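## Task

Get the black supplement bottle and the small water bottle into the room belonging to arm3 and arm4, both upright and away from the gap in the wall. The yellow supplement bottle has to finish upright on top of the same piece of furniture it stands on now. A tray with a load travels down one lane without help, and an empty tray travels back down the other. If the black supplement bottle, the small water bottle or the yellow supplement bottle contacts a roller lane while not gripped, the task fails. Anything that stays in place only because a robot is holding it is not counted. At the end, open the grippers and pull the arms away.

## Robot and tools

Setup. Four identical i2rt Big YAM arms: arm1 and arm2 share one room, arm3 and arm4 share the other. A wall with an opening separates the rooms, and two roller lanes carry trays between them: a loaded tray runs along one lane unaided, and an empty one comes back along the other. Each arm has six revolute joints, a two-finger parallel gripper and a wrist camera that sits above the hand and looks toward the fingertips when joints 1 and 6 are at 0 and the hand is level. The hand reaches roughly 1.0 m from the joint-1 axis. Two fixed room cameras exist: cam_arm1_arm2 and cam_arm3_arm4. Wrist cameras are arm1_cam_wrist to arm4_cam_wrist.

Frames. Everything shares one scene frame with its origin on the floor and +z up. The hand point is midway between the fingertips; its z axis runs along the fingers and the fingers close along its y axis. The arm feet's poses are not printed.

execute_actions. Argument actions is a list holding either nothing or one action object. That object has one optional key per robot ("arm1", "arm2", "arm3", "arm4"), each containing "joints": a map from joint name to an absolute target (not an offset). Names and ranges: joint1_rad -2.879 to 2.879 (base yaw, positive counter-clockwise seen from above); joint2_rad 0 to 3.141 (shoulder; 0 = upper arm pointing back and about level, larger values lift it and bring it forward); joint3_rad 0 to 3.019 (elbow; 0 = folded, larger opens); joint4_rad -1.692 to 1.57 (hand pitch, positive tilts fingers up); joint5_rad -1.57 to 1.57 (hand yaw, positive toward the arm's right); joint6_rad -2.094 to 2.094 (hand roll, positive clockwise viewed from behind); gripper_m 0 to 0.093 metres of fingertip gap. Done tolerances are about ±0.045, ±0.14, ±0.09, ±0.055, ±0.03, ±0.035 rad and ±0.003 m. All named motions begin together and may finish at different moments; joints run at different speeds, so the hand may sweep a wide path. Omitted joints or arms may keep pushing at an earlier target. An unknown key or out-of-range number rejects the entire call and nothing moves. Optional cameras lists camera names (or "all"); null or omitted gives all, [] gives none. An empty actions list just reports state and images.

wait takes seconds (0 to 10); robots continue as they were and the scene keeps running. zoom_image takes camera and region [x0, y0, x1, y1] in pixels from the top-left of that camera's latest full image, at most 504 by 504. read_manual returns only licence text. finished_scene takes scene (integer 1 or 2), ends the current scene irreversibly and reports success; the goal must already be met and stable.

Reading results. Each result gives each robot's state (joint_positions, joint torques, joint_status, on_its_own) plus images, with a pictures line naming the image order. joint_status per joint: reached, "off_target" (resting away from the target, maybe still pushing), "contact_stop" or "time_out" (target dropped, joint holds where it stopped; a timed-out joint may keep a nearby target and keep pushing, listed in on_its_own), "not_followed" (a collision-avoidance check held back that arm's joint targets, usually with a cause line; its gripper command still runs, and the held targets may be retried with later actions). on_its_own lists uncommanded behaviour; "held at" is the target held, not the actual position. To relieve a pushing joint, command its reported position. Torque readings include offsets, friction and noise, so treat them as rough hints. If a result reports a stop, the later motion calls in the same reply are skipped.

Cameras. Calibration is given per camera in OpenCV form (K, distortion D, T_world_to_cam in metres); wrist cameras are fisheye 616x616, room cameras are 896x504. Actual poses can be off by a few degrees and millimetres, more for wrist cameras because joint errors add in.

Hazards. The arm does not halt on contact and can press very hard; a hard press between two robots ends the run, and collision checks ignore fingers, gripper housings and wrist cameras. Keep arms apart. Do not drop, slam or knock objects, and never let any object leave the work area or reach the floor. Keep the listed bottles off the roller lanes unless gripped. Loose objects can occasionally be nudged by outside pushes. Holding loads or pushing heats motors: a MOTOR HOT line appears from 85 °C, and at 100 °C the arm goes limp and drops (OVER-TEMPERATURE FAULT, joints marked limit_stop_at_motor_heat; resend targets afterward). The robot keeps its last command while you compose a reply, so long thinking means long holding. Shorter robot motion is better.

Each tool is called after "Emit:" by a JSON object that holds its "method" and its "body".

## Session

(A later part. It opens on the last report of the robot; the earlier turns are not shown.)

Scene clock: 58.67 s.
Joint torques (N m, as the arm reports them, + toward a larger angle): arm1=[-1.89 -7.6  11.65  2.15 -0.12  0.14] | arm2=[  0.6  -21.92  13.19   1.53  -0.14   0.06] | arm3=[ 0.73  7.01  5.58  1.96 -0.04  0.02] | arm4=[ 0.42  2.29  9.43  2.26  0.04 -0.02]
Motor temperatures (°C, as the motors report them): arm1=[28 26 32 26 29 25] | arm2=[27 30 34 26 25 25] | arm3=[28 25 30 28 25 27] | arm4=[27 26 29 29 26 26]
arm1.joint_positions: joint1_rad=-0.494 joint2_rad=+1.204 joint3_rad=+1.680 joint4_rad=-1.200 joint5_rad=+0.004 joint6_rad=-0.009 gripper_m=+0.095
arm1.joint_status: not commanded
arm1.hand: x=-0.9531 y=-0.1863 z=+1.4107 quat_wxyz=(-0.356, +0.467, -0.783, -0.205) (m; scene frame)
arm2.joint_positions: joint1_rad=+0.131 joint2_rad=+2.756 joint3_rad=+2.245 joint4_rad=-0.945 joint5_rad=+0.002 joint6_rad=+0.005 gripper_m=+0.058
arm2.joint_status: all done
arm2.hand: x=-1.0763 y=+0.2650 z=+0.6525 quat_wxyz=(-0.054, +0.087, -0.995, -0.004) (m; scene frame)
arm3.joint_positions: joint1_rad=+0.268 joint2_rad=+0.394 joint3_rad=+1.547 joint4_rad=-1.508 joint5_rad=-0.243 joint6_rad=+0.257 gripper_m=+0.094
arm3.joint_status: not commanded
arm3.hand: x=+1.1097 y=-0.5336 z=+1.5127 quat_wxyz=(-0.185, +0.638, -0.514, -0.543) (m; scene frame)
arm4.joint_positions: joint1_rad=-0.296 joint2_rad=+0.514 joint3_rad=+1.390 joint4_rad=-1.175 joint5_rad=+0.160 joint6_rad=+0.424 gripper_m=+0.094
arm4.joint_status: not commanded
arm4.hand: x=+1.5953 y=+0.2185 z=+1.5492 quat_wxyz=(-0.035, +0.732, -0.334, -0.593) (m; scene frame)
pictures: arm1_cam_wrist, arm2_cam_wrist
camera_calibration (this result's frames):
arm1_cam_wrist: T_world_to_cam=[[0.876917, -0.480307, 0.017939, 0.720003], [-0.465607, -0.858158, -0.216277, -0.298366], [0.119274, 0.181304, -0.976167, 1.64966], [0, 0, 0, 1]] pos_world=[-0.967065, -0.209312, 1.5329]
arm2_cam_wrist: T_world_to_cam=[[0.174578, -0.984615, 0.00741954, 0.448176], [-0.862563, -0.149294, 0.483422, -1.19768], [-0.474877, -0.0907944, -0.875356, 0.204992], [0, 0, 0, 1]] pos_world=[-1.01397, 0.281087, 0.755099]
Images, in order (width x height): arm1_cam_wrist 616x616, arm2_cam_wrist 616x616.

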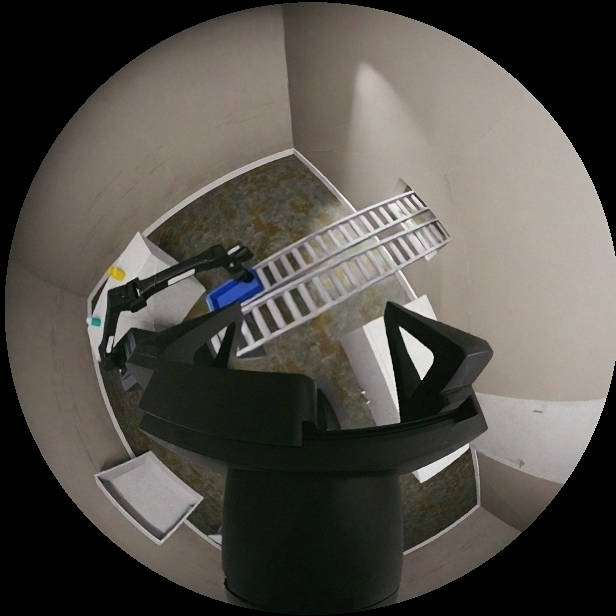

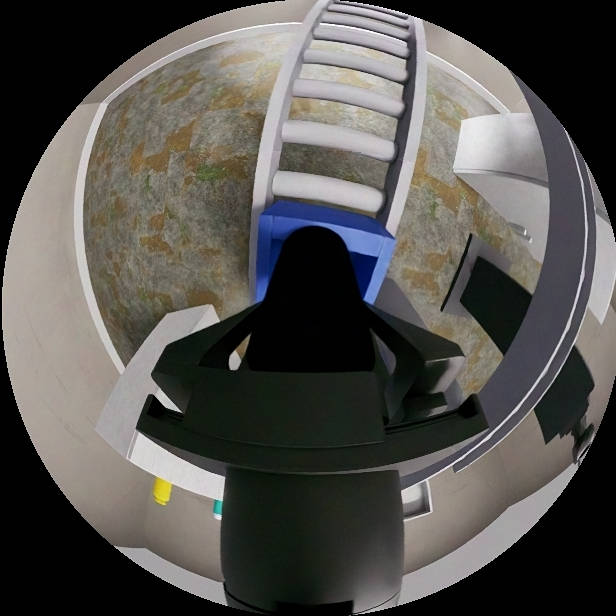

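Likely on the rim; back off a little.

Emit:
{"method": "execute_actions", "body": {"actions": [{"arm2":{"joints":{"joint2_rad":2.68,"joint3_rad":2.18,"joint4_rad":-0.99}}}], "cameras": []}}

Emit:
{"method": "execute_actions", "body": {"actions": [{"arm2":{"joints":{"joint2_rad":2.76,"joint4_rad":-0.89}}}], "cameras": ["arm2_cam_wrist","cam_arm1_arm2"]}}

Scene clock: 62.70 s.
Joint torques (N m, as the arm reports them, + toward a larger angle): arm1=[-1.92 -7.56 11.63  2.18 -0.11  0.15] | arm2=[  0.56 -25.42   8.92  -0.05  -0.13   0.04] | arm3=[ 0.88  7.09  5.57  1.99 -0.04  0.03] | arm4=[0.84 2.08 9.52 2.15 0.03 0.05]
Motor temperatures (°C, as the motors report them): arm1=[28 26 32 26 29 25] | arm2=[27 30 34 26 25 25] | arm3=[28 25 30 28 25 27] | arm4=[27 26 29 29 26 26]
arm1.joint_positions: joint1_rad=-0.494 joint2_rad=+1.204 joint3_rad=+1.680 joint4_rad=-1.200 joint5_rad=+0.004 joint6_rad=-0.009 gripper_m=+0.095
arm1.joint_status: not commanded
arm1.hand: x=-0.9531 y=-0.1863 z=+1.4107 quat_wxyz=(-0.356, +0.467, -0.783, -0.205) (m; scene frame)
arm2.joint_positions: joint1_rad=+0.131 joint2_rad=+2.725 joint3_rad=+2.179 joint4_rad=-0.976 joint5_rad=+0.002 joint6_rad=+0.005 gripper_m=+0.058
arm2.joint_status: all done
arm2.hand: x=-1.1016 y=+0.2604 z=+0.6514 quat_wxyz=(-0.021, +0.087, -0.996, -0.001) (m; scene frame)
arm3.joint_positions: joint1_rad=+0.268 joint2_rad=+0.394 joint3_rad=+1.547 joint4_rad=-1.508 joint5_rad=-0.243 joint6_rad=+0.257 gripper_m=+0.094
arm3.joint_status: not commanded
arm3.hand: x=+1.1097 y=-0.5336 z=+1.5127 quat_wxyz=(-0.185, +0.638, -0.514, -0.543) (m; scene frame)
arm4.joint_positions: joint1_rad=-0.296 joint2_rad=+0.514 joint3_rad=+1.390 joint4_rad=-1.175 joint5_rad=+0.160 joint6_rad=+0.424 gripper_m=+0.094
arm4.joint_status: not commanded
arm4.hand: x=+1.5953 y=+0.2185 z=+1.5492 quat_wxyz=(-0.035, +0.732, -0.334, -0.593) (m; scene frame)
pictures: none
No camera images: the call's "cameras" was empty. Leave "cameras" out to get every camera's image.

Scene clock: 63.43 s.
Joint torques (N m, as the arm reports them, + toward a larger angle): arm1=[-1.72 -7.47 11.64  2.13 -0.11  0.15] | arm2=[  0.5  -19.66   9.01   1.59  -0.19   0.04] | arm3=[ 0.86  7.1   5.57  1.96 -0.03  0.02] | arm4=[1.08 1.99 9.38 2.13 0.09 0.04]
Motor temperatures (°C, as the motors report them): arm1=[28 26 32 26 29 25] | arm2=[27 30 34 26 25 25] | arm3=[28 25 30 28 25 27] | arm4=[27 26 29 29 26 26]
arm1.joint_positions: joint1_rad=-0.494 joint2_rad=+1.204 joint3_rad=+1.680 joint4_rad=-1.200 joint5_rad=+0.004 joint6_rad=-0.009 gripper_m=+0.095
arm1.joint_status: not commanded
arm1.hand: x=-0.9531 y=-0.1863 z=+1.4107 quat_wxyz=(-0.356, +0.467, -0.783, -0.205) (m; scene frame)
arm2.joint_positions: joint1_rad=+0.131 joint2_rad=+2.729 joint3_rad=+2.179 joint4_rad=-0.910 joint5_rad=+0.002 joint6_rad=+0.005 gripper_m=+0.058
arm2.joint_status: all done
arm2.hand: x=-1.0870 y=+0.2629 z=+0.6496 quat_wxyz=(-0.052, +0.087, -0.995, -0.004) (m; scene frame)
arm3.joint_positions: joint1_rad=+0.268 joint2_rad=+0.394 joint3_rad=+1.547 joint4_rad=-1.508 joint5_rad=-0.243 joint6_rad=+0.257 gripper_m=+0.094
arm3.joint_status: not commanded
arm3.hand: x=+1.1097 y=-0.5336 z=+1.5127 quat_wxyz=(-0.185, +0.638, -0.514, -0.543) (m; scene frame)
arm4.joint_positions: joint1_rad=-0.296 joint2_rad=+0.514 joint3_rad=+1.390 joint4_rad=-1.175 joint5_rad=+0.160 joint6_rad=+0.424 gripper_m=+0.094
arm4.joint_status: not commanded
arm4.hand: x=+1.5953 y=+0.2185 z=+1.5492 quat_wxyz=(-0.035, +0.732, -0.334, -0.593) (m; scene frame)
pictures: arm2_cam_wrist, cam_arm1_arm2
camera_calibration (this result's frames):
arm2_cam_wrist: T_world_to_cam=[[0.174526, -0.984618, 0.00819544, 0.447458], [-0.86082, -0.148531, 0.486752, -1.20627], [-0.478047, -0.0920055, -0.873502, 0.192811], [0, 0, 0, 1]] pos_world=[-1.0243, 0.279147, 0.751907]
Images, in order (width x height): arm2_cam_wrist 616x616, cam_arm1_arm2 896x504.

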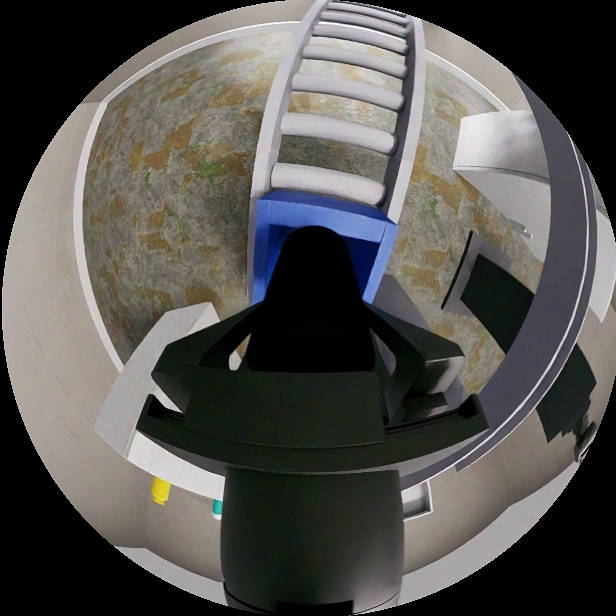

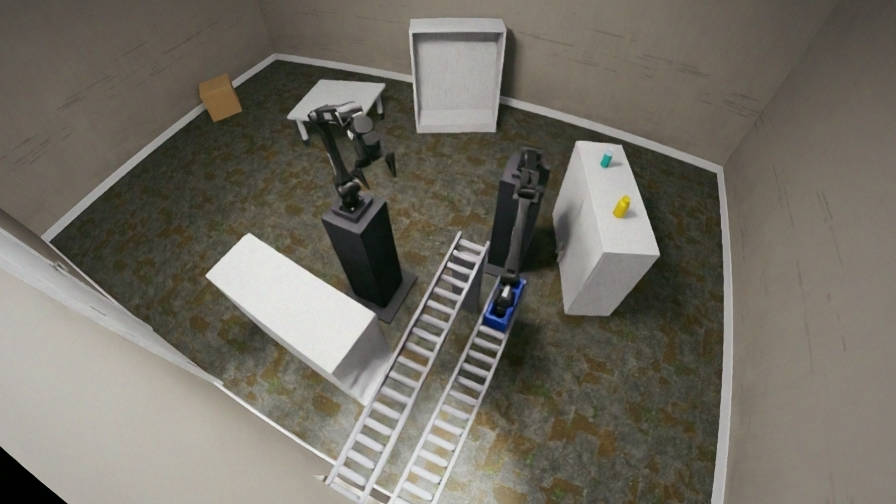

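Shoulder stiction. Continue.

Emit:
{"method": "execute_actions", "body": {"actions": [{"arm2":{"joints":{"joint2_rad":2.81}}}], "cameras": ["arm2_cam_wrist"]}}

Emit:
{"method": "execute_actions", "body": {"actions": [{"arm2":{"joints":{"joint2_rad":2.835,"joint4_rad":-0.84}}}], "cameras": ["arm2_cam_wrist"]}}

Scene clock: 67.23 s.
Joint torques (N m, as the arm reports them, + toward a larger angle): arm1=[-1.99 -7.6  11.63  2.1  -0.11  0.14] | arm2=[  0.89 -22.98   9.07   1.16  -0.19   0.06] | arm3=[ 0.81  6.99  5.56  1.97 -0.04  0.02] | arm4=[1.07 1.96 9.51 2.21 0.09 0.09]
Motor temperatures (°C, as the motors report them): arm1=[28 26 33 26 29 25] | arm2=[27 31 34 26 25 25] | arm3=[28 25 30 28 25 27] | arm4=[27 26 30 29 26 26]
arm1.joint_positions: joint1_rad=-0.494 joint2_rad=+1.204 joint3_rad=+1.680 joint4_rad=-1.200 joint5_rad=+0.004 joint6_rad=-0.009 gripper_m=+0.095
arm1.joint_status: not commanded
arm1.hand: x=-0.9531 y=-0.1863 z=+1.4107 quat_wxyz=(-0.356, +0.467, -0.783, -0.205) (m; scene frame)
arm2.joint_positions: joint1_rad=+0.131 joint2_rad=+2.834 joint3_rad=+2.168 joint4_rad=-0.903 joint5_rad=+0.003 joint6_rad=+0.005 gripper_m=+0.058
arm2.joint_status: all done
arm2.hand: x=-1.1311 y=+0.2548 z=+0.5728 quat_wxyz=(+0.002, +0.087, -0.996, +0.002) (m; scene frame)
arm3.joint_positions: joint1_rad=+0.268 joint2_rad=+0.394 joint3_rad=+1.547 joint4_rad=-1.508 joint5_rad=-0.243 joint6_rad=+0.257 gripper_m=+0.094
arm3.joint_status: not commanded
arm3.hand: x=+1.1097 y=-0.5336 z=+1.5127 quat_wxyz=(-0.185, +0.638, -0.514, -0.543) (m; scene frame)
arm4.joint_positions: joint1_rad=-0.296 joint2_rad=+0.514 joint3_rad=+1.390 joint4_rad=-1.175 joint5_rad=+0.160 joint6_rad=+0.424 gripper_m=+0.094
arm4.joint_status: not commanded
arm4.hand: x=+1.5953 y=+0.2185 z=+1.5492 quat_wxyz=(-0.035, +0.732, -0.334, -0.593) (m; scene frame)
pictures: arm2_cam_wrist
camera_calibration (this result's frames):
arm2_cam_wrist: T_world_to_cam=[[0.175428, -0.984447, 0.00940526, 0.448034], [-0.803862, -0.137719, 0.578652, -1.1991], [-0.568357, -0.109072, -0.81552, -0.0270731], [0, 0, 0, 1]] pos_world=[-1.05789, 0.272974, 0.667568]
Images, in order (width x height): arm2_cam_wrist 616x616.

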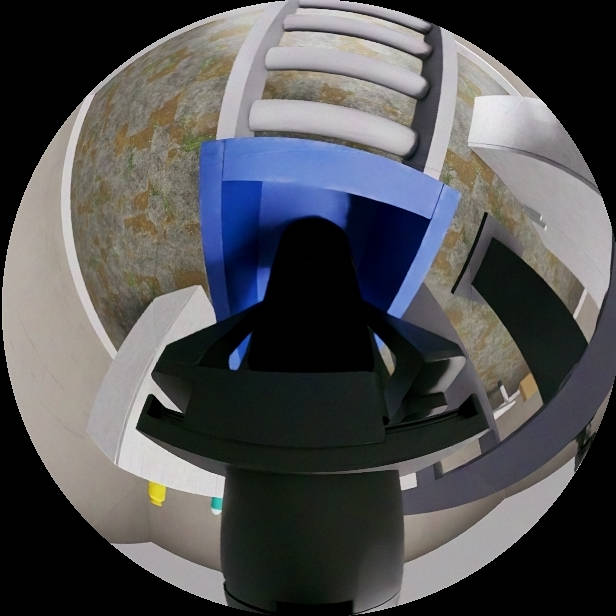

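Scene clock: 67.87 s.
Joint torques (N m, as the arm reports them, + toward a larger angle): arm1=[-1.99 -7.62 11.62  2.13 -0.1   0.14] | arm2=[  0.7  -21.12   9.19   1.47  -0.18   0.02] | arm3=[ 0.79  7.06  5.55  1.97 -0.04  0.03] | arm4=[0.79 1.   9.43 2.24 0.04 0.01]
Motor temperatures (°C, as the motors report them): arm1=[28 26 33 26 29 25] | arm2=[27 31 34 26 25 25] | arm3=[28 25 30 28 25 27] | arm4=[27 26 30 29 26 26]
arm1.joint_positions: joint1_rad=-0.494 joint2_rad=+1.204 joint3_rad=+1.680 joint4_rad=-1.200 joint5_rad=+0.004 joint6_rad=-0.009 gripper_m=+0.095
arm1.joint_status: not commanded
arm1.hand: x=-0.9531 y=-0.1863 z=+1.4107 quat_wxyz=(-0.356, +0.467, -0.783, -0.205) (m; scene frame)
arm2.joint_positions: joint1_rad=+0.131 joint2_rad=+2.834 joint3_rad=+2.168 joint4_rad=-0.857 joint5_rad=+0.003 joint6_rad=+0.005 gripper_m=+0.058
arm2.joint_status: all done
arm2.hand: x=-1.1202 y=+0.2568 z=+0.5725 quat_wxyz=(-0.021, +0.087, -0.996, +0.000) (m; scene frame)
arm3.joint_positions: joint1_rad=+0.268 joint2_rad=+0.394 joint3_rad=+1.547 joint4_rad=-1.508 joint5_rad=-0.243 joint6_rad=+0.257 gripper_m=+0.094
arm3.joint_status: not commanded
arm3.hand: x=+1.1097 y=-0.5336 z=+1.5127 quat_wxyz=(-0.185, +0.638, -0.514, -0.543) (m; scene frame)
arm4.joint_positions: joint1_rad=-0.296 joint2_rad=+0.514 joint3_rad=+1.390 joint4_rad=-1.175 joint5_rad=+0.160 joint6_rad=+0.424 gripper_m=+0.094
arm4.joint_status: not commanded
arm4.hand: x=+1.5953 y=+0.2185 z=+1.5492 quat_wxyz=(-0.035, +0.732, -0.334, -0.593) (m; scene frame)
pictures: arm2_cam_wrist
camera_calibration (this result's frames):
arm2_cam_wrist: T_world_to_cam=[[0.175009, -0.984524, 0.00922858, 0.447728], [-0.829074, -0.142307, 0.540726, -1.1952], [-0.531045, -0.102283, -0.841148, 0.0338231], [0, 0, 0, 1]] pos_world=[-1.05131, 0.274172, 0.670597]
Images, in order (width x height): arm2_cam_wrist 616x616.

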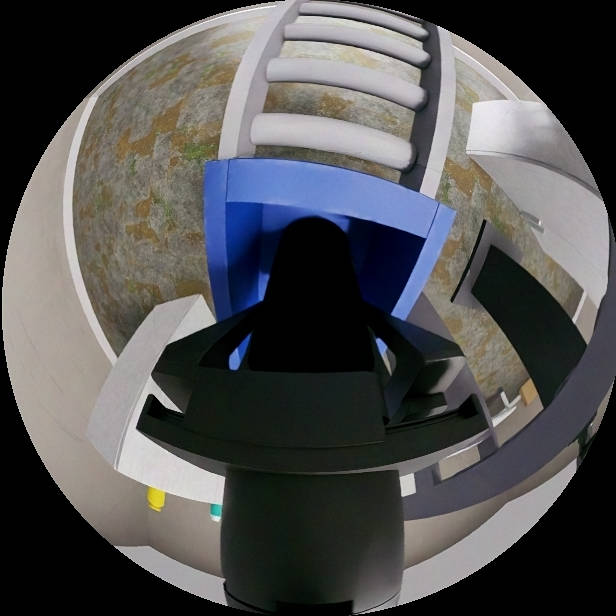

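Emit:
{"method": "execute_actions", "body": {"actions": [{"arm2":{"joints":{"joint4_rad":-0.78}}}], "cameras": []}}

Emit:
{"method": "execute_actions", "body": {"actions": [{"arm2":{"joints":{"gripper_m":0.075}}}], "cameras": []}}

Emit:
{"method": "execute_actions", "body": {"actions": [{"arm2":{"joints":{"joint2_rad":2.6,"joint4_rad":-1.13}}}], "cameras": ["arm2_cam_wrist"]}}

Emit:
{"method": "execute_actions", "body": {"actions": [{"arm2":{"joints":{"joint2_rad":1.9,"joint3_rad":1.56,"joint4_rad":-1.2,"joint1_rad":0.6,"gripper_m":0.093}}}], "cameras": []}}

Emit:
{"method": "execute_actions", "body": {"actions": [{"arm2":{"joints":{"joint1_rad":2.275}}}], "cameras": ["arm2_cam_wrist","cam_arm1_arm2"]}}

Scene clock: 75.33 s.
Joint torques (N m, as the arm reports them, + toward a larger angle): arm1=[-1.8  -7.82 11.63  2.13 -0.11  0.13] | arm2=[  0.46 -21.64   9.36   1.65  -0.17   0.03] | arm3=[ 0.72  6.89  5.59  1.98 -0.03  0.02] | arm4=[0.6  1.6  9.17 2.06 0.06 0.02]
Motor temperatures (°C, as the motors report them): arm1=[28 26 33 26 29 25] | arm2=[27 31 33 26 25 25] | arm3=[28 25 30 28 25 27] | arm4=[27 26 30 29 26 26]
arm1.joint_positions: joint1_rad=-0.494 joint2_rad=+1.204 joint3_rad=+1.680 joint4_rad=-1.200 joint5_rad=+0.004 joint6_rad=-0.009 gripper_m=+0.095
arm1.joint_status: not commanded
arm1.hand: x=-0.9531 y=-0.1863 z=+1.4107 quat_wxyz=(-0.356, +0.467, -0.783, -0.205) (m; scene frame)
arm2.joint_positions: joint1_rad=+0.131 joint2_rad=+2.834 joint3_rad=+2.168 joint4_rad=-0.799 joint5_rad=+0.003 joint6_rad=+0.005 gripper_m=+0.058
arm2.joint_status: all done
arm2.hand: x=-1.1063 y=+0.2593 z=+0.5735 quat_wxyz=(-0.050, +0.087, -0.995, -0.003) (m; scene frame)
arm3.joint_positions: joint1_rad=+0.268 joint2_rad=+0.394 joint3_rad=+1.547 joint4_rad=-1.508 joint5_rad=-0.243 joint6_rad=+0.257 gripper_m=+0.094
arm3.joint_status: not commanded
arm3.hand: x=+1.1097 y=-0.5336 z=+1.5127 quat_wxyz=(-0.185, +0.638, -0.514, -0.543) (m; scene frame)
arm4.joint_positions: joint1_rad=-0.296 joint2_rad=+0.514 joint3_rad=+1.390 joint4_rad=-1.175 joint5_rad=+0.160 joint6_rad=+0.424 gripper_m=+0.094
arm4.joint_status: not commanded
arm4.hand: x=+1.5953 y=+0.2185 z=+1.5492 quat_wxyz=(-0.035, +0.732, -0.334, -0.593) (m; scene frame)
pictures: none
No camera images: the call's "cameras" was empty. Leave "cameras" out to get every camera's image.

Scene clock: 75.93 s.
Joint torques (N m, as the arm reports them, + toward a larger angle): arm1=[-1.97 -7.61 11.58  2.14 -0.12  0.15] | arm2=[  0.3  -20.93   9.27   1.67  -0.18   0.05] | arm3=[ 0.73  7.01  5.59  1.98 -0.04  0.02] | arm4=[0.5  2.08 9.44 2.33 0.01 0.04]
Motor temperatures (°C, as the motors report them): arm1=[28 26 33 26 29 25] | arm2=[27 31 33 26 25 25] | arm3=[28 25 30 28 25 27] | arm4=[27 26 30 29 26 26]
arm1.joint_positions: joint1_rad=-0.494 joint2_rad=+1.204 joint3_rad=+1.680 joint4_rad=-1.200 joint5_rad=+0.004 joint6_rad=-0.009 gripper_m=+0.095
arm1.joint_status: not commanded
arm1.hand: x=-0.9531 y=-0.1863 z=+1.4107 quat_wxyz=(-0.356, +0.467, -0.783, -0.205) (m; scene frame)
arm2.joint_positions: joint1_rad=+0.131 joint2_rad=+2.834 joint3_rad=+2.168 joint4_rad=-0.798 joint5_rad=+0.003 joint6_rad=+0.005 gripper_m=+0.075
arm2.joint_status: all done
arm2.hand: x=-1.1059 y=+0.2594 z=+0.5736 quat_wxyz=(-0.050, +0.087, -0.995, -0.003) (m; scene frame)
arm3.joint_positions: joint1_rad=+0.268 joint2_rad=+0.394 joint3_rad=+1.547 joint4_rad=-1.508 joint5_rad=-0.243 joint6_rad=+0.257 gripper_m=+0.094
arm3.joint_status: not commanded
arm3.hand: x=+1.1097 y=-0.5336 z=+1.5127 quat_wxyz=(-0.185, +0.638, -0.514, -0.543) (m; scene frame)
arm4.joint_positions: joint1_rad=-0.296 joint2_rad=+0.514 joint3_rad=+1.390 joint4_rad=-1.175 joint5_rad=+0.160 joint6_rad=+0.424 gripper_m=+0.094
arm4.joint_status: not commanded
arm4.hand: x=+1.5953 y=+0.2185 z=+1.5492 quat_wxyz=(-0.035, +0.732, -0.334, -0.593) (m; scene frame)
pictures: none
No camera images: the call's "cameras" was empty. Leave "cameras" out to get every camera's image.

Scene clock: 77.37 s.
Joint torques (N m, as the arm reports them, + toward a larger angle): arm1=[-1.82 -7.45 11.64  2.13 -0.11  0.15] | arm2=[  0.35 -21.27  10.75  -0.13  -0.2    0.03] | arm3=[ 0.81  6.97  5.61  1.99 -0.03  0.03] | arm4=[0.67 2.08 9.24 2.01 0.05 0.02]
Motor temperatures (°C, as the motors report them): arm1=[28 26 33 26 29 25] | arm2=[27 31 33 26 25 25] | arm3=[28 25 30 28 25 27] | arm4=[27 26 30 29 26 26]
arm1.joint_positions: joint1_rad=-0.494 joint2_rad=+1.204 joint3_rad=+1.680 joint4_rad=-1.200 joint5_rad=+0.004 joint6_rad=-0.009 gripper_m=+0.095
arm1.joint_status: not commanded
arm1.hand: x=-0.9531 y=-0.1863 z=+1.4107 quat_wxyz=(-0.356, +0.467, -0.783, -0.205) (m; scene frame)
arm2.joint_positions: joint1_rad=+0.131 joint2_rad=+2.595 joint3_rad=+2.164 joint4_rad=-1.116 joint5_rad=+0.003 joint6_rad=+0.005 gripper_m=+0.075
arm2.joint_status: all done
arm2.hand: x=-1.1011 y=+0.2602 z=+0.7377 quat_wxyz=(-0.009, +0.087, -0.996, +0.001) (m; scene frame)
arm3.joint_positions: joint1_rad=+0.268 joint2_rad=+0.394 joint3_rad=+1.547 joint4_rad=-1.508 joint5_rad=-0.243 joint6_rad=+0.257 gripper_m=+0.094
arm3.joint_status: not commanded
arm3.hand: x=+1.1097 y=-0.5336 z=+1.5127 quat_wxyz=(-0.185, +0.638, -0.514, -0.543) (m; scene frame)
arm4.joint_positions: joint1_rad=-0.296 joint2_rad=+0.514 joint3_rad=+1.390 joint4_rad=-1.175 joint5_rad=+0.160 joint6_rad=+0.424 gripper_m=+0.094
arm4.joint_status: not commanded
arm4.hand: x=+1.5953 y=+0.2185 z=+1.5492 quat_wxyz=(-0.035, +0.732, -0.334, -0.593) (m; scene frame)
pictures: arm2_cam_wrist
camera_calibration (this result's frames):
arm2_cam_wrist: T_world_to_cam=[[0.175221, -0.984485, 0.00932083, 0.44644], [-0.816472, -0.140014, 0.560152, -1.26927], [-0.550156, -0.10576, -0.828337, 0.153684], [0, 0, 0, 1]] pos_world=[-1.03, 0.278051, 0.834125]
Images, in order (width x height): arm2_cam_wrist 616x616.

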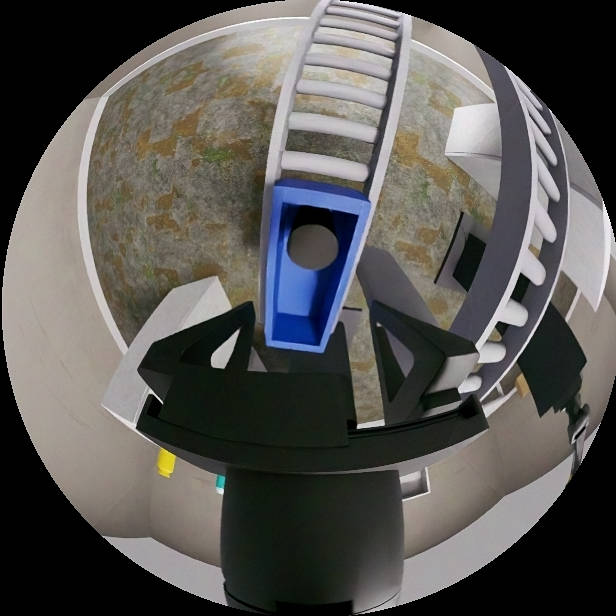

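Scene clock: 78.97 s.
Joint torques (N m, as the arm reports them, + toward a larger angle): arm1=[-1.91 -7.62 11.61  2.12 -0.1   0.14] | arm2=[ -0.37 -15.84   9.92  -0.16  -0.01   0.06] | arm3=[ 0.71  6.93  5.59  1.97 -0.03  0.02] | arm4=[-0.24  1.31  9.45  2.25  0.01  0.04]
Motor temperatures (°C, as the motors report them): arm1=[28 26 33 26 29 25] | arm2=[27 31 33 26 25 25] | arm3=[28 25 30 28 25 27] | arm4=[27 26 30 29 26 26]
arm1.joint_positions: joint1_rad=-0.494 joint2_rad=+1.204 joint3_rad=+1.680 joint4_rad=-1.200 joint5_rad=+0.004 joint6_rad=-0.009 gripper_m=+0.095
arm1.joint_status: not commanded
arm1.hand: x=-0.9531 y=-0.1863 z=+1.4107 quat_wxyz=(-0.356, +0.467, -0.783, -0.205) (m; scene frame)
arm2.joint_positions: joint1_rad=+0.595 joint2_rad=+1.896 joint3_rad=+1.561 joint4_rad=-1.185 joint5_rad=-0.002 joint6_rad=+0.003 gripper_m=+0.093
arm2.joint_status: all done
arm2.hand: x=-1.3577 y=+0.4787 z=+0.9718 quat_wxyz=(-0.021, +0.315, -0.949, -0.009) (m; scene frame)
arm3.joint_positions: joint1_rad=+0.268 joint2_rad=+0.394 joint3_rad=+1.547 joint4_rad=-1.508 joint5_rad=-0.243 joint6_rad=+0.257 gripper_m=+0.094
arm3.joint_status: not commanded
arm3.hand: x=+1.1097 y=-0.5336 z=+1.5127 quat_wxyz=(-0.185, +0.638, -0.514, -0.543) (m; scene frame)
arm4.joint_positions: joint1_rad=-0.296 joint2_rad=+0.514 joint3_rad=+1.390 joint4_rad=-1.175 joint5_rad=+0.160 joint6_rad=+0.424 gripper_m=+0.094
arm4.joint_status: not commanded
arm4.hand: x=+1.5953 y=+0.2185 z=+1.5492 quat_wxyz=(-0.035, +0.732, -0.334, -0.593) (m; scene frame)
pictures: none
No camera images: the call's "cameras" was empty. Leave "cameras" out to get every camera's image.

Scene clock: 80.87 s.
Joint torques (N m, as the arm reports them, + toward a larger angle): arm1=[-1.87 -7.57 11.6   2.11 -0.11  0.15] | arm2=[ -1.37 -15.85   9.83   0.03  -0.04   0.07] | arm3=[ 0.91  7.05  5.58  1.97 -0.04  0.02] | arm4=[1.29 1.77 9.42 2.19 0.01 0.05]
Motor temperatures (°C, as the motors report them): arm1=[28 26 33 26 29 25] | arm2=[27 31 33 26 25 25] | arm3=[28 25 30 28 25 27] | arm4=[27 26 30 29 26 26]
arm1.joint_positions: joint1_rad=-0.494 joint2_rad=+1.204 joint3_rad=+1.680 joint4_rad=-1.200 joint5_rad=+0.004 joint6_rad=-0.009 gripper_m=+0.095
arm1.joint_status: not commanded
arm1.hand: x=-0.9531 y=-0.1863 z=+1.4107 quat_wxyz=(-0.356, +0.467, -0.783, -0.205) (m; scene frame)
arm2.joint_positions: joint1_rad=+2.281 joint2_rad=+1.898 joint3_rad=+1.561 joint4_rad=-1.185 joint5_rad=-0.001 joint6_rad=+0.003 gripper_m=+0.093
arm2.joint_status: all done
arm2.hand: x=-2.2209 y=+0.5513 z=+0.9757 quat_wxyz=(-0.008, +0.918, -0.396, -0.025) (m; scene frame)
arm3.joint_positions: joint1_rad=+0.268 joint2_rad=+0.394 joint3_rad=+1.547 joint4_rad=-1.508 joint5_rad=-0.243 joint6_rad=+0.257 gripper_m=+0.094
arm3.joint_status: not commanded
arm3.hand: x=+1.1097 y=-0.5336 z=+1.5127 quat_wxyz=(-0.185, +0.638, -0.514, -0.543) (m; scene frame)
arm4.joint_positions: joint1_rad=-0.296 joint2_rad=+0.514 joint3_rad=+1.390 joint4_rad=-1.175 joint5_rad=+0.160 joint6_rad=+0.424 gripper_m=+0.094
arm4.joint_status: not commanded
arm4.hand: x=+1.5953 y=+0.2185 z=+1.5492 quat_wxyz=(-0.035, +0.732, -0.334, -0.593) (m; scene frame)
pictures: arm2_cam_wrist, cam_arm1_arm2
camera_calibration (this result's frames):
arm2_cam_wrist: T_world_to_cam=[[0.726806, 0.686843, 0.000490196, 1.23926], [0.581506, -0.61572, 0.531733, 1.11863], [0.365519, -0.386181, -0.846912, 1.97187], [0, 0, 0, 1]] pos_world=[-2.27195, 0.599088, 1.07458]
Images, in order (width x height): arm2_cam_wrist 616x616, cam_arm1_arm2 896x504.

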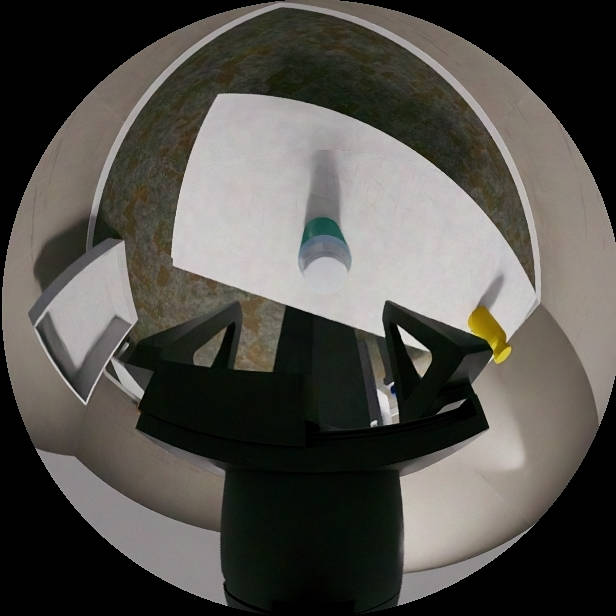

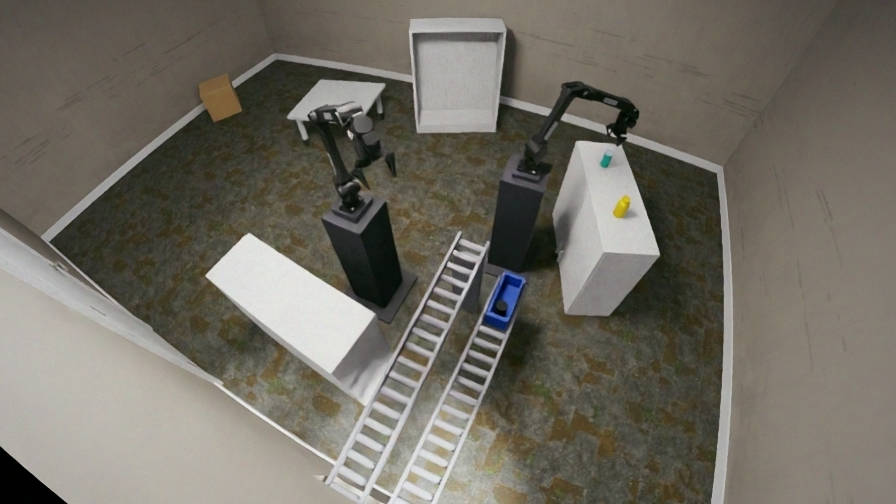

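Emit:
{"method": "execute_actions", "body": {"actions": [{"arm2":{"joints":{"joint1_rad":2.26,"joint2_rad":2.035,"joint3_rad":1.485,"joint4_rad":-0.985}}}], "cameras": ["arm2_cam_wrist"]}}

Scene clock: 84.13 s.
Joint torques (N m, as the arm reports them, + toward a larger angle): arm1=[-2.   -7.51 11.6   2.12 -0.1   0.14] | arm2=[ -2.11 -17.82   9.5    1.22  -0.04   0.08] | arm3=[ 0.81  7.03  5.58  1.98 -0.03  0.02] | arm4=[0.76 1.27 9.26 2.08 0.07 0.01]
Motor temperatures (°C, as the motors report them): arm1=[28 26 33 26 29 25] | arm2=[27 31 33 26 25 25] | arm3=[28 25 30 28 25 27] | arm4=[27 26 30 29 26 26]
arm1.joint_positions: joint1_rad=-0.494 joint2_rad=+1.204 joint3_rad=+1.680 joint4_rad=-1.200 joint5_rad=+0.004 joint6_rad=-0.009 gripper_m=+0.095
arm1.joint_status: not commanded
arm1.hand: x=-0.9531 y=-0.1863 z=+1.4107 quat_wxyz=(-0.356, +0.467, -0.783, -0.205) (m; scene frame)
arm2.joint_positions: joint1_rad=+2.274 joint2_rad=+2.055 joint3_rad=+1.476 joint4_rad=-1.002 joint5_rad=-0.001 joint6_rad=+0.003 gripper_m=+0.093
arm2.joint_status: all done
arm2.hand: x=-2.2153 y=+0.5503 z=+0.8592 quat_wxyz=(+0.004, +0.917, -0.399, +0.002) (m; scene frame)
arm3.joint_positions: joint1_rad=+0.268 joint2_rad=+0.394 joint3_rad=+1.547 joint4_rad=-1.508 joint5_rad=-0.243 joint6_rad=+0.257 gripper_m=+0.094
arm3.joint_status: not commanded
arm3.hand: x=+1.1097 y=-0.5336 z=+1.5127 quat_wxyz=(-0.185, +0.638, -0.514, -0.543) (m; scene frame)
arm4.joint_positions: joint1_rad=-0.296 joint2_rad=+0.514 joint3_rad=+1.390 joint4_rad=-1.175 joint5_rad=+0.160 joint6_rad=+0.424 gripper_m=+0.094
arm4.joint_status: not commanded
arm4.hand: x=+1.5953 y=+0.2185 z=+1.5492 quat_wxyz=(-0.035, +0.732, -0.334, -0.593) (m; scene frame)
pictures: arm2_cam_wrist
camera_calibration (this result's frames):
arm2_cam_wrist: T_world_to_cam=[[0.731282, 0.682075, 0.00058063, 1.2484], [0.554956, -0.595487, 0.580878, 1.0645], [0.396548, -0.424463, -0.81399, 1.93229], [0, 0, 0, 1]] pos_world=[-2.26993, 0.602581, 0.953794]
Images, in order (width x height): arm2_cam_wrist 616x616.

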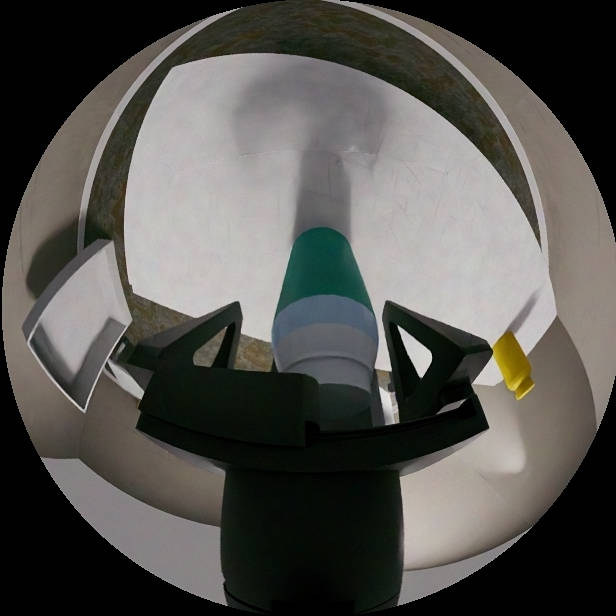

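Emit:
{"method": "execute_actions", "body": {"actions": [{"arm2":{"joints":{"joint1_rad":2.248,"gripper_m":0.03}}}], "cameras": []}}

Emit:
{"method": "execute_actions", "body": {"actions": [{"arm2":{"joints":{"joint2_rad":1.75,"joint3_rad":1.68,"joint4_rad":-1.35}}}], "cameras": ["arm2_cam_wrist"]}}

Emit:
{"method": "execute_actions", "body": {"actions": [{"arm2":{"joints":{"joint1_rad":0.152}}}], "cameras": []}}

Emit:
{"method": "execute_actions", "body": {"actions": [{"arm2":{"joints":{"joint2_rad":2.31,"joint4_rad":-0.82}}}], "cameras": ["arm2_cam_wrist"]}}

Emit:
{"method": "execute_actions", "body": {"actions": [{"arm2":{"joints":{"joint2_rad":2.5,"joint3_rad":1.73,"joint4_rad":-0.7}}}], "cameras": ["arm2_cam_wrist"]}}

Scene clock: 92.07 s.
Joint torques (N m, as the arm reports them, + toward a larger angle): arm1=[-1.77 -7.56 11.62  2.15 -0.12  0.15] | arm2=[ -1.94 -17.47   9.54   1.3   -0.03   0.08] | arm3=[ 0.81  7.05  5.58  1.97 -0.03  0.02] | arm4=[0.19 1.94 9.18 2.23 0.06 0.03]
Motor temperatures (°C, as the motors report them): arm1=[28 26 33 26 29 25] | arm2=[27 31 33 26 25 25] | arm3=[28 25 30 28 25 27] | arm4=[27 26 30 29 26 26]
arm1.joint_positions: joint1_rad=-0.494 joint2_rad=+1.204 joint3_rad=+1.680 joint4_rad=-1.200 joint5_rad=+0.004 joint6_rad=-0.009 gripper_m=+0.095
arm1.joint_status: not commanded
arm1.hand: x=-0.9531 y=-0.1863 z=+1.4107 quat_wxyz=(-0.356, +0.467, -0.783, -0.205) (m; scene frame)
arm2.joint_positions: joint1_rad=+2.260 joint2_rad=+2.055 joint3_rad=+1.476 joint4_rad=-1.000 joint5_rad=-0.002 joint6_rad=+0.003 gripper_m=+0.052
arm2.joint_status: gripper_m off_target (ended at +0.052, target +0.030); the others done
arm2.hand: x=-2.2100 y=+0.5557 z=+0.8592 quat_wxyz=(+0.004, +0.914, -0.406, +0.001) (m; scene frame)
arm3.joint_positions: joint1_rad=+0.268 joint2_rad=+0.394 joint3_rad=+1.547 joint4_rad=-1.508 joint5_rad=-0.243 joint6_rad=+0.257 gripper_m=+0.094
arm3.joint_status: not commanded
arm3.hand: x=+1.1097 y=-0.5336 z=+1.5127 quat_wxyz=(-0.185, +0.638, -0.514, -0.543) (m; scene frame)
arm4.joint_positions: joint1_rad=-0.296 joint2_rad=+0.514 joint3_rad=+1.390 joint4_rad=-1.175 joint5_rad=+0.160 joint6_rad=+0.424 gripper_m=+0.094
arm4.joint_status: not commanded
arm4.hand: x=+1.5953 y=+0.2185 z=+1.5492 quat_wxyz=(-0.035, +0.732, -0.334, -0.593) (m; scene frame)
pictures: none
No camera images: the call's "cameras" was empty. Leave "cameras" out to get every camera's image.

Scene clock: 93.63 s.
Joint torques (N m, as the arm reports them, + toward a larger angle): arm1=[-1.71 -7.55 11.62  2.2  -0.11  0.15] | arm2=[ -1.9  -16.91  13.     0.19   0.     0.08] | arm3=[ 0.85  7.07  5.57  1.99 -0.03  0.02] | arm4=[0.43 2.08 9.2  2.11 0.   0.07]
Motor temperatures (°C, as the motors report them): arm1=[28 26 33 26 29 25] | arm2=[27 31 33 26 25 25] | arm3=[28 25 30 28 25 27] | arm4=[27 26 30 29 26 26]
arm1.joint_positions: joint1_rad=-0.494 joint2_rad=+1.204 joint3_rad=+1.680 joint4_rad=-1.200 joint5_rad=+0.004 joint6_rad=-0.009 gripper_m=+0.095
arm1.joint_status: not commanded
arm1.hand: x=-0.9531 y=-0.1863 z=+1.4107 quat_wxyz=(-0.356, +0.467, -0.783, -0.205) (m; scene frame)
arm2.joint_positions: joint1_rad=+2.260 joint2_rad=+1.772 joint3_rad=+1.651 joint4_rad=-1.336 joint5_rad=-0.002 joint6_rad=+0.003 gripper_m=+0.052
arm2.joint_status: all done
arm2.hand: x=-2.2057 y=+0.5525 z=+1.0777 quat_wxyz=(-0.021, +0.912, -0.405, -0.055) (m; scene frame)
arm3.joint_positions: joint1_rad=+0.268 joint2_rad=+0.394 joint3_rad=+1.547 joint4_rad=-1.508 joint5_rad=-0.243 joint6_rad=+0.257 gripper_m=+0.094
arm3.joint_status: not commanded
arm3.hand: x=+1.1097 y=-0.5336 z=+1.5127 quat_wxyz=(-0.185, +0.638, -0.514, -0.543) (m; scene frame)
arm4.joint_positions: joint1_rad=-0.296 joint2_rad=+0.514 joint3_rad=+1.390 joint4_rad=-1.175 joint5_rad=+0.160 joint6_rad=+0.424 gripper_m=+0.094
arm4.joint_status: not commanded
arm4.hand: x=+1.5953 y=+0.2185 z=+1.5492 quat_wxyz=(-0.035, +0.732, -0.334, -0.593) (m; scene frame)
pictures: arm2_cam_wrist
camera_calibration (this result's frames):
arm2_cam_wrist: T_world_to_cam=[[0.740717, 0.671817, -0.000476275, 1.26729], [0.590938, -0.651204, 0.476157, 1.15658], [0.31958, -0.352979, -0.87936, 1.96844], [0, 0, 0, 1]] pos_world=[-2.25124, 0.596594, 1.18086]
Images, in order (width x height): arm2_cam_wrist 616x616.

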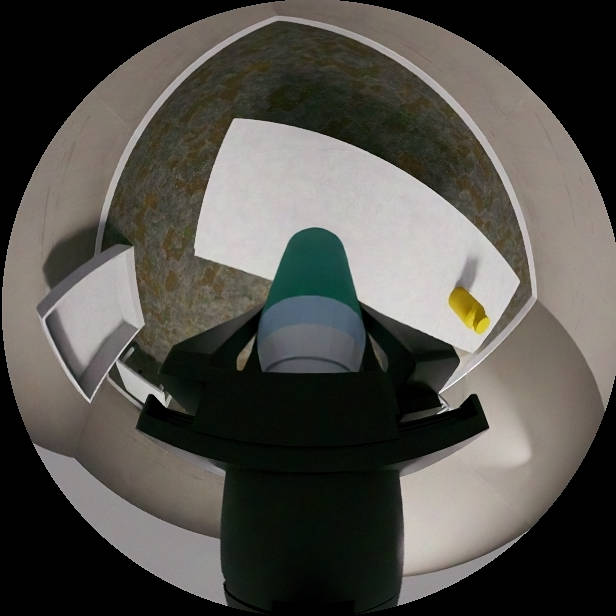

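Scene clock: 95.73 s.
Joint torques (N m, as the arm reports them, + toward a larger angle): arm1=[-1.77 -7.55 11.62  2.16 -0.11  0.14] | arm2=[ -0.02 -16.5   13.09   0.13  -0.15   0.06] | arm3=[ 0.77  6.9   5.59  1.97 -0.04  0.02] | arm4=[0.66 1.35 9.21 2.31 0.05 0.08]
Motor temperatures (°C, as the motors report them): arm1=[28 26 33 26 29 25] | arm2=[27 31 34 26 25 25] | arm3=[28 25 30 28 25 27] | arm4=[27 26 30 29 26 26]
arm1.joint_positions: joint1_rad=-0.494 joint2_rad=+1.204 joint3_rad=+1.680 joint4_rad=-1.200 joint5_rad=+0.004 joint6_rad=-0.009 gripper_m=+0.095
arm1.joint_status: not commanded
arm1.hand: x=-0.9531 y=-0.1863 z=+1.4107 quat_wxyz=(-0.356, +0.467, -0.783, -0.205) (m; scene frame)
arm2.joint_positions: joint1_rad=+0.144 joint2_rad=+1.772 joint3_rad=+1.651 joint4_rad=-1.336 joint5_rad=+0.002 joint6_rad=+0.003 gripper_m=+0.052
arm2.joint_status: all done
arm2.hand: x=-1.2606 y=+0.2394 z=+1.0725 quat_wxyz=(-0.054, +0.095, -0.994, -0.004) (m; scene frame)
arm3.joint_positions: joint1_rad=+0.268 joint2_rad=+0.394 joint3_rad=+1.547 joint4_rad=-1.508 joint5_rad=-0.243 joint6_rad=+0.257 gripper_m=+0.094
arm3.joint_status: not commanded
arm3.hand: x=+1.1097 y=-0.5336 z=+1.5127 quat_wxyz=(-0.185, +0.638, -0.514, -0.543) (m; scene frame)
arm4.joint_positions: joint1_rad=-0.296 joint2_rad=+0.514 joint3_rad=+1.390 joint4_rad=-1.175 joint5_rad=+0.160 joint6_rad=+0.424 gripper_m=+0.094
arm4.joint_status: not commanded
arm4.hand: x=+1.5953 y=+0.2185 z=+1.5492 quat_wxyz=(-0.035, +0.732, -0.334, -0.593) (m; scene frame)
pictures: none
No camera images: the call's "cameras" was empty. Leave "cameras" out to get every camera's image.

Scene clock: 97.30 s.
Joint torques (N m, as the arm reports them, + toward a larger angle): arm1=[-1.8  -7.51 11.63  2.13 -0.11  0.14] | arm2=[  0.28 -21.17  10.84   1.32  -0.13   0.08] | arm3=[ 0.7   6.96  5.59  2.   -0.03  0.02] | arm4=[0.23 2.03 9.41 2.05 0.03 0.04]
Motor temperatures (°C, as the motors report them): arm1=[28 26 33 26 29 25] | arm2=[27 31 34 26 25 25] | arm3=[28 25 30 28 25 27] | arm4=[27 26 30 29 26 26]
arm1.joint_positions: joint1_rad=-0.494 joint2_rad=+1.204 joint3_rad=+1.680 joint4_rad=-1.200 joint5_rad=+0.004 joint6_rad=-0.009 gripper_m=+0.095
arm1.joint_status: not commanded
arm1.hand: x=-0.9531 y=-0.1863 z=+1.4107 quat_wxyz=(-0.356, +0.467, -0.783, -0.205) (m; scene frame)
arm2.joint_positions: joint1_rad=+0.144 joint2_rad=+2.342 joint3_rad=+1.648 joint4_rad=-0.835 joint5_rad=+0.002 joint6_rad=+0.003 gripper_m=+0.052
arm2.joint_status: all done
arm2.hand: x=-1.1969 y=+0.2519 z=+0.7388 quat_wxyz=(-0.017, +0.095, -0.995, -0.001) (m; scene frame)
arm3.joint_positions: joint1_rad=+0.268 joint2_rad=+0.394 joint3_rad=+1.547 joint4_rad=-1.508 joint5_rad=-0.243 joint6_rad=+0.257 gripper_m=+0.094
arm3.joint_status: not commanded
arm3.hand: x=+1.1097 y=-0.5336 z=+1.5127 quat_wxyz=(-0.185, +0.638, -0.514, -0.543) (m; scene frame)
arm4.joint_positions: joint1_rad=-0.296 joint2_rad=+0.514 joint3_rad=+1.390 joint4_rad=-1.175 joint5_rad=+0.160 joint6_rad=+0.424 gripper_m=+0.094
arm4.joint_status: not commanded
arm4.hand: x=+1.5953 y=+0.2185 z=+1.5492 quat_wxyz=(-0.035, +0.732, -0.334, -0.593) (m; scene frame)
pictures: arm2_cam_wrist
camera_calibration (this result's frames):
arm2_cam_wrist: T_world_to_cam=[[0.190487, -0.981656, 0.00809766, 0.473482], [-0.822955, -0.155183, 0.546502, -1.34312], [-0.53522, -0.110765, -0.837419, 0.126802], [0, 0, 0, 1]] pos_world=[-1.12765, 0.270411, 0.836371]
Images, in order (width x height): arm2_cam_wrist 616x616.

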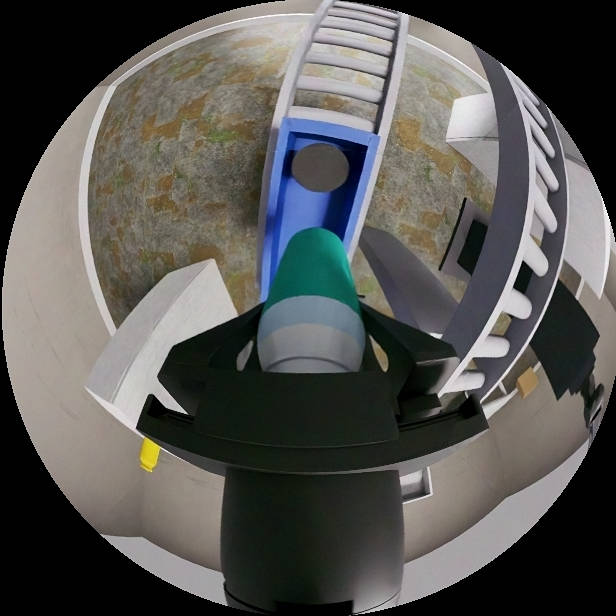

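Scene clock: 98.43 s.
Joint torques (N m, as the arm reports them, + toward a larger angle): arm1=[-2.01 -7.67 11.57  2.15 -0.11  0.14] | arm2=[  0.38 -21.56   9.35   1.12  -0.14   0.07] | arm3=[ 0.76  6.96  5.58  1.97 -0.04  0.02] | arm4=[0.66 1.23 9.42 2.06 0.04 0.01]
Motor temperatures (°C, as the motors report them): arm1=[28 26 33 26 29 25] | arm2=[27 31 34 26 25 25] | arm3=[28 25 30 28 25 27] | arm4=[27 26 30 29 26 26]
arm1.joint_positions: joint1_rad=-0.494 joint2_rad=+1.204 joint3_rad=+1.680 joint4_rad=-1.200 joint5_rad=+0.004 joint6_rad=-0.009 gripper_m=+0.095
arm1.joint_status: not commanded
arm1.hand: x=-0.9531 y=-0.1863 z=+1.4107 quat_wxyz=(-0.356, +0.467, -0.783, -0.205) (m; scene frame)
arm2.joint_positions: joint1_rad=+0.144 joint2_rad=+2.541 joint3_rad=+1.702 joint4_rad=-0.710 joint5_rad=+0.002 joint6_rad=+0.003 gripper_m=+0.052
arm2.joint_status: all done
arm2.hand: x=-1.2025 y=+0.2508 z=+0.6326 quat_wxyz=(-0.008, +0.095, -0.995, +0.000) (m; scene frame)
arm3.joint_positions: joint1_rad=+0.268 joint2_rad=+0.394 joint3_rad=+1.547 joint4_rad=-1.508 joint5_rad=-0.243 joint6_rad=+0.257 gripper_m=+0.094
arm3.joint_status: not commanded
arm3.hand: x=+1.1097 y=-0.5336 z=+1.5127 quat_wxyz=(-0.185, +0.638, -0.514, -0.543) (m; scene frame)
arm4.joint_positions: joint1_rad=-0.296 joint2_rad=+0.514 joint3_rad=+1.390 joint4_rad=-1.175 joint5_rad=+0.160 joint6_rad=+0.424 gripper_m=+0.094
arm4.joint_status: not commanded
arm4.hand: x=+1.5953 y=+0.2185 z=+1.5492 quat_wxyz=(-0.035, +0.732, -0.334, -0.593) (m; scene frame)
pictures: arm2_cam_wrist
camera_calibration (this result's frames):
arm2_cam_wrist: T_world_to_cam=[[0.190646, -0.981625, 0.00813696, 0.474496], [-0.812155, -0.153066, 0.563005, -1.28784], [-0.551414, -0.113943, -0.826413, 0.00918578], [0, 0, 0, 1]] pos_world=[-1.13132, 0.269699, 0.728791]
Images, in order (width x height): arm2_cam_wrist 616x616.

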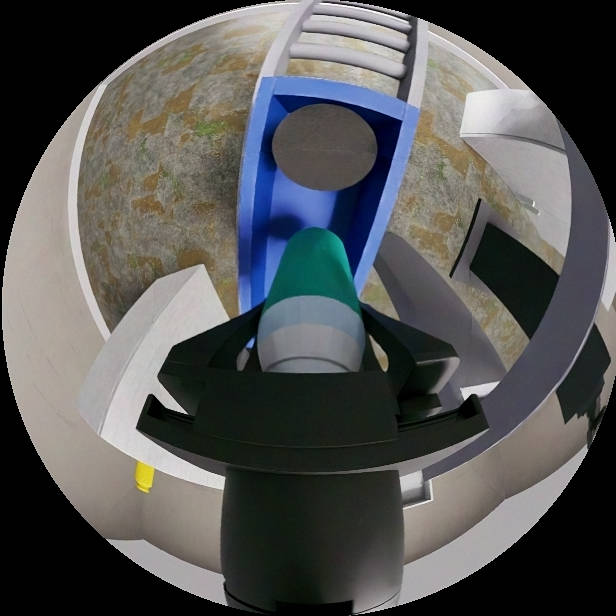

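Emit:
{"method": "execute_actions", "body": {"actions": [{"arm2":{"joints":{"joint1_rad":0.162,"joint2_rad":2.66,"joint3_rad":1.86,"joint4_rad":-0.61}}}], "cameras": ["arm2_cam_wrist"]}}

Scene clock: 102.87 s.
Joint torques (N m, as the arm reports them, + toward a larger angle): arm1=[-1.8  -7.62 11.62  2.16 -0.11  0.13] | arm2=[  0.4  -21.55  10.     1.2   -0.12   0.06] | arm3=[ 0.73  6.98  5.56  1.97 -0.04  0.02] | arm4=[0.21 1.29 9.54 2.17 0.06 0.09]
Motor temperatures (°C, as the motors report them): arm1=[28 26 34 26 29 25] | arm2=[27 31 34 26 25 25] | arm3=[28 25 30 28 25 27] | arm4=[27 26 30 29 26 26]
arm1.joint_positions: joint1_rad=-0.494 joint2_rad=+1.204 joint3_rad=+1.680 joint4_rad=-1.200 joint5_rad=+0.004 joint6_rad=-0.009 gripper_m=+0.095
arm1.joint_status: not commanded
arm1.hand: x=-0.9531 y=-0.1863 z=+1.4107 quat_wxyz=(-0.356, +0.467, -0.783, -0.205) (m; scene frame)
arm2.joint_positions: joint1_rad=+0.148 joint2_rad=+2.683 joint3_rad=+1.823 joint4_rad=-0.620 joint5_rad=+0.002 joint6_rad=+0.003 gripper_m=+0.052
arm2.joint_status: all done
arm2.hand: x=-1.1737 y=+0.2588 z=+0.5772 quat_wxyz=(-0.042, +0.097, -0.994, -0.003) (m; scene frame)
arm3.joint_positions: joint1_rad=+0.268 joint2_rad=+0.394 joint3_rad=+1.547 joint4_rad=-1.508 joint5_rad=-0.243 joint6_rad=+0.257 gripper_m=+0.094
arm3.joint_status: not commanded
arm3.hand: x=+1.1097 y=-0.5336 z=+1.5127 quat_wxyz=(-0.185, +0.638, -0.514, -0.543) (m; scene frame)
arm4.joint_positions: joint1_rad=-0.296 joint2_rad=+0.514 joint3_rad=+1.390 joint4_rad=-1.175 joint5_rad=+0.160 joint6_rad=+0.424 gripper_m=+0.094
arm4.joint_status: not commanded
arm4.hand: x=+1.5953 y=+0.2185 z=+1.5492 quat_wxyz=(-0.035, +0.732, -0.334, -0.593) (m; scene frame)
pictures: arm2_cam_wrist
camera_calibration (this result's frames):
arm2_cam_wrist: T_world_to_cam=[[0.193459, -0.981076, 0.00796404, 0.480542], [-0.848161, -0.163158, 0.503987, -1.23765], [-0.49315, -0.104255, -0.863674, 0.0675446], [0, 0, 0, 1]] pos_world=[-1.10938, 0.276558, 0.67827]
Images, in order (width x height): arm2_cam_wrist 616x616.

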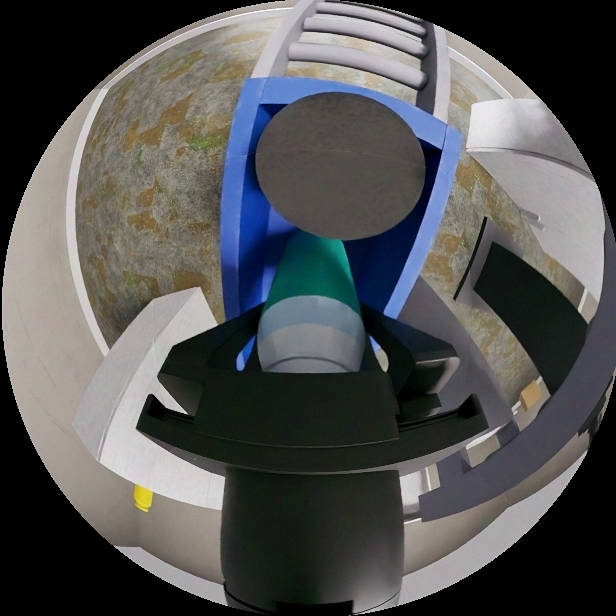

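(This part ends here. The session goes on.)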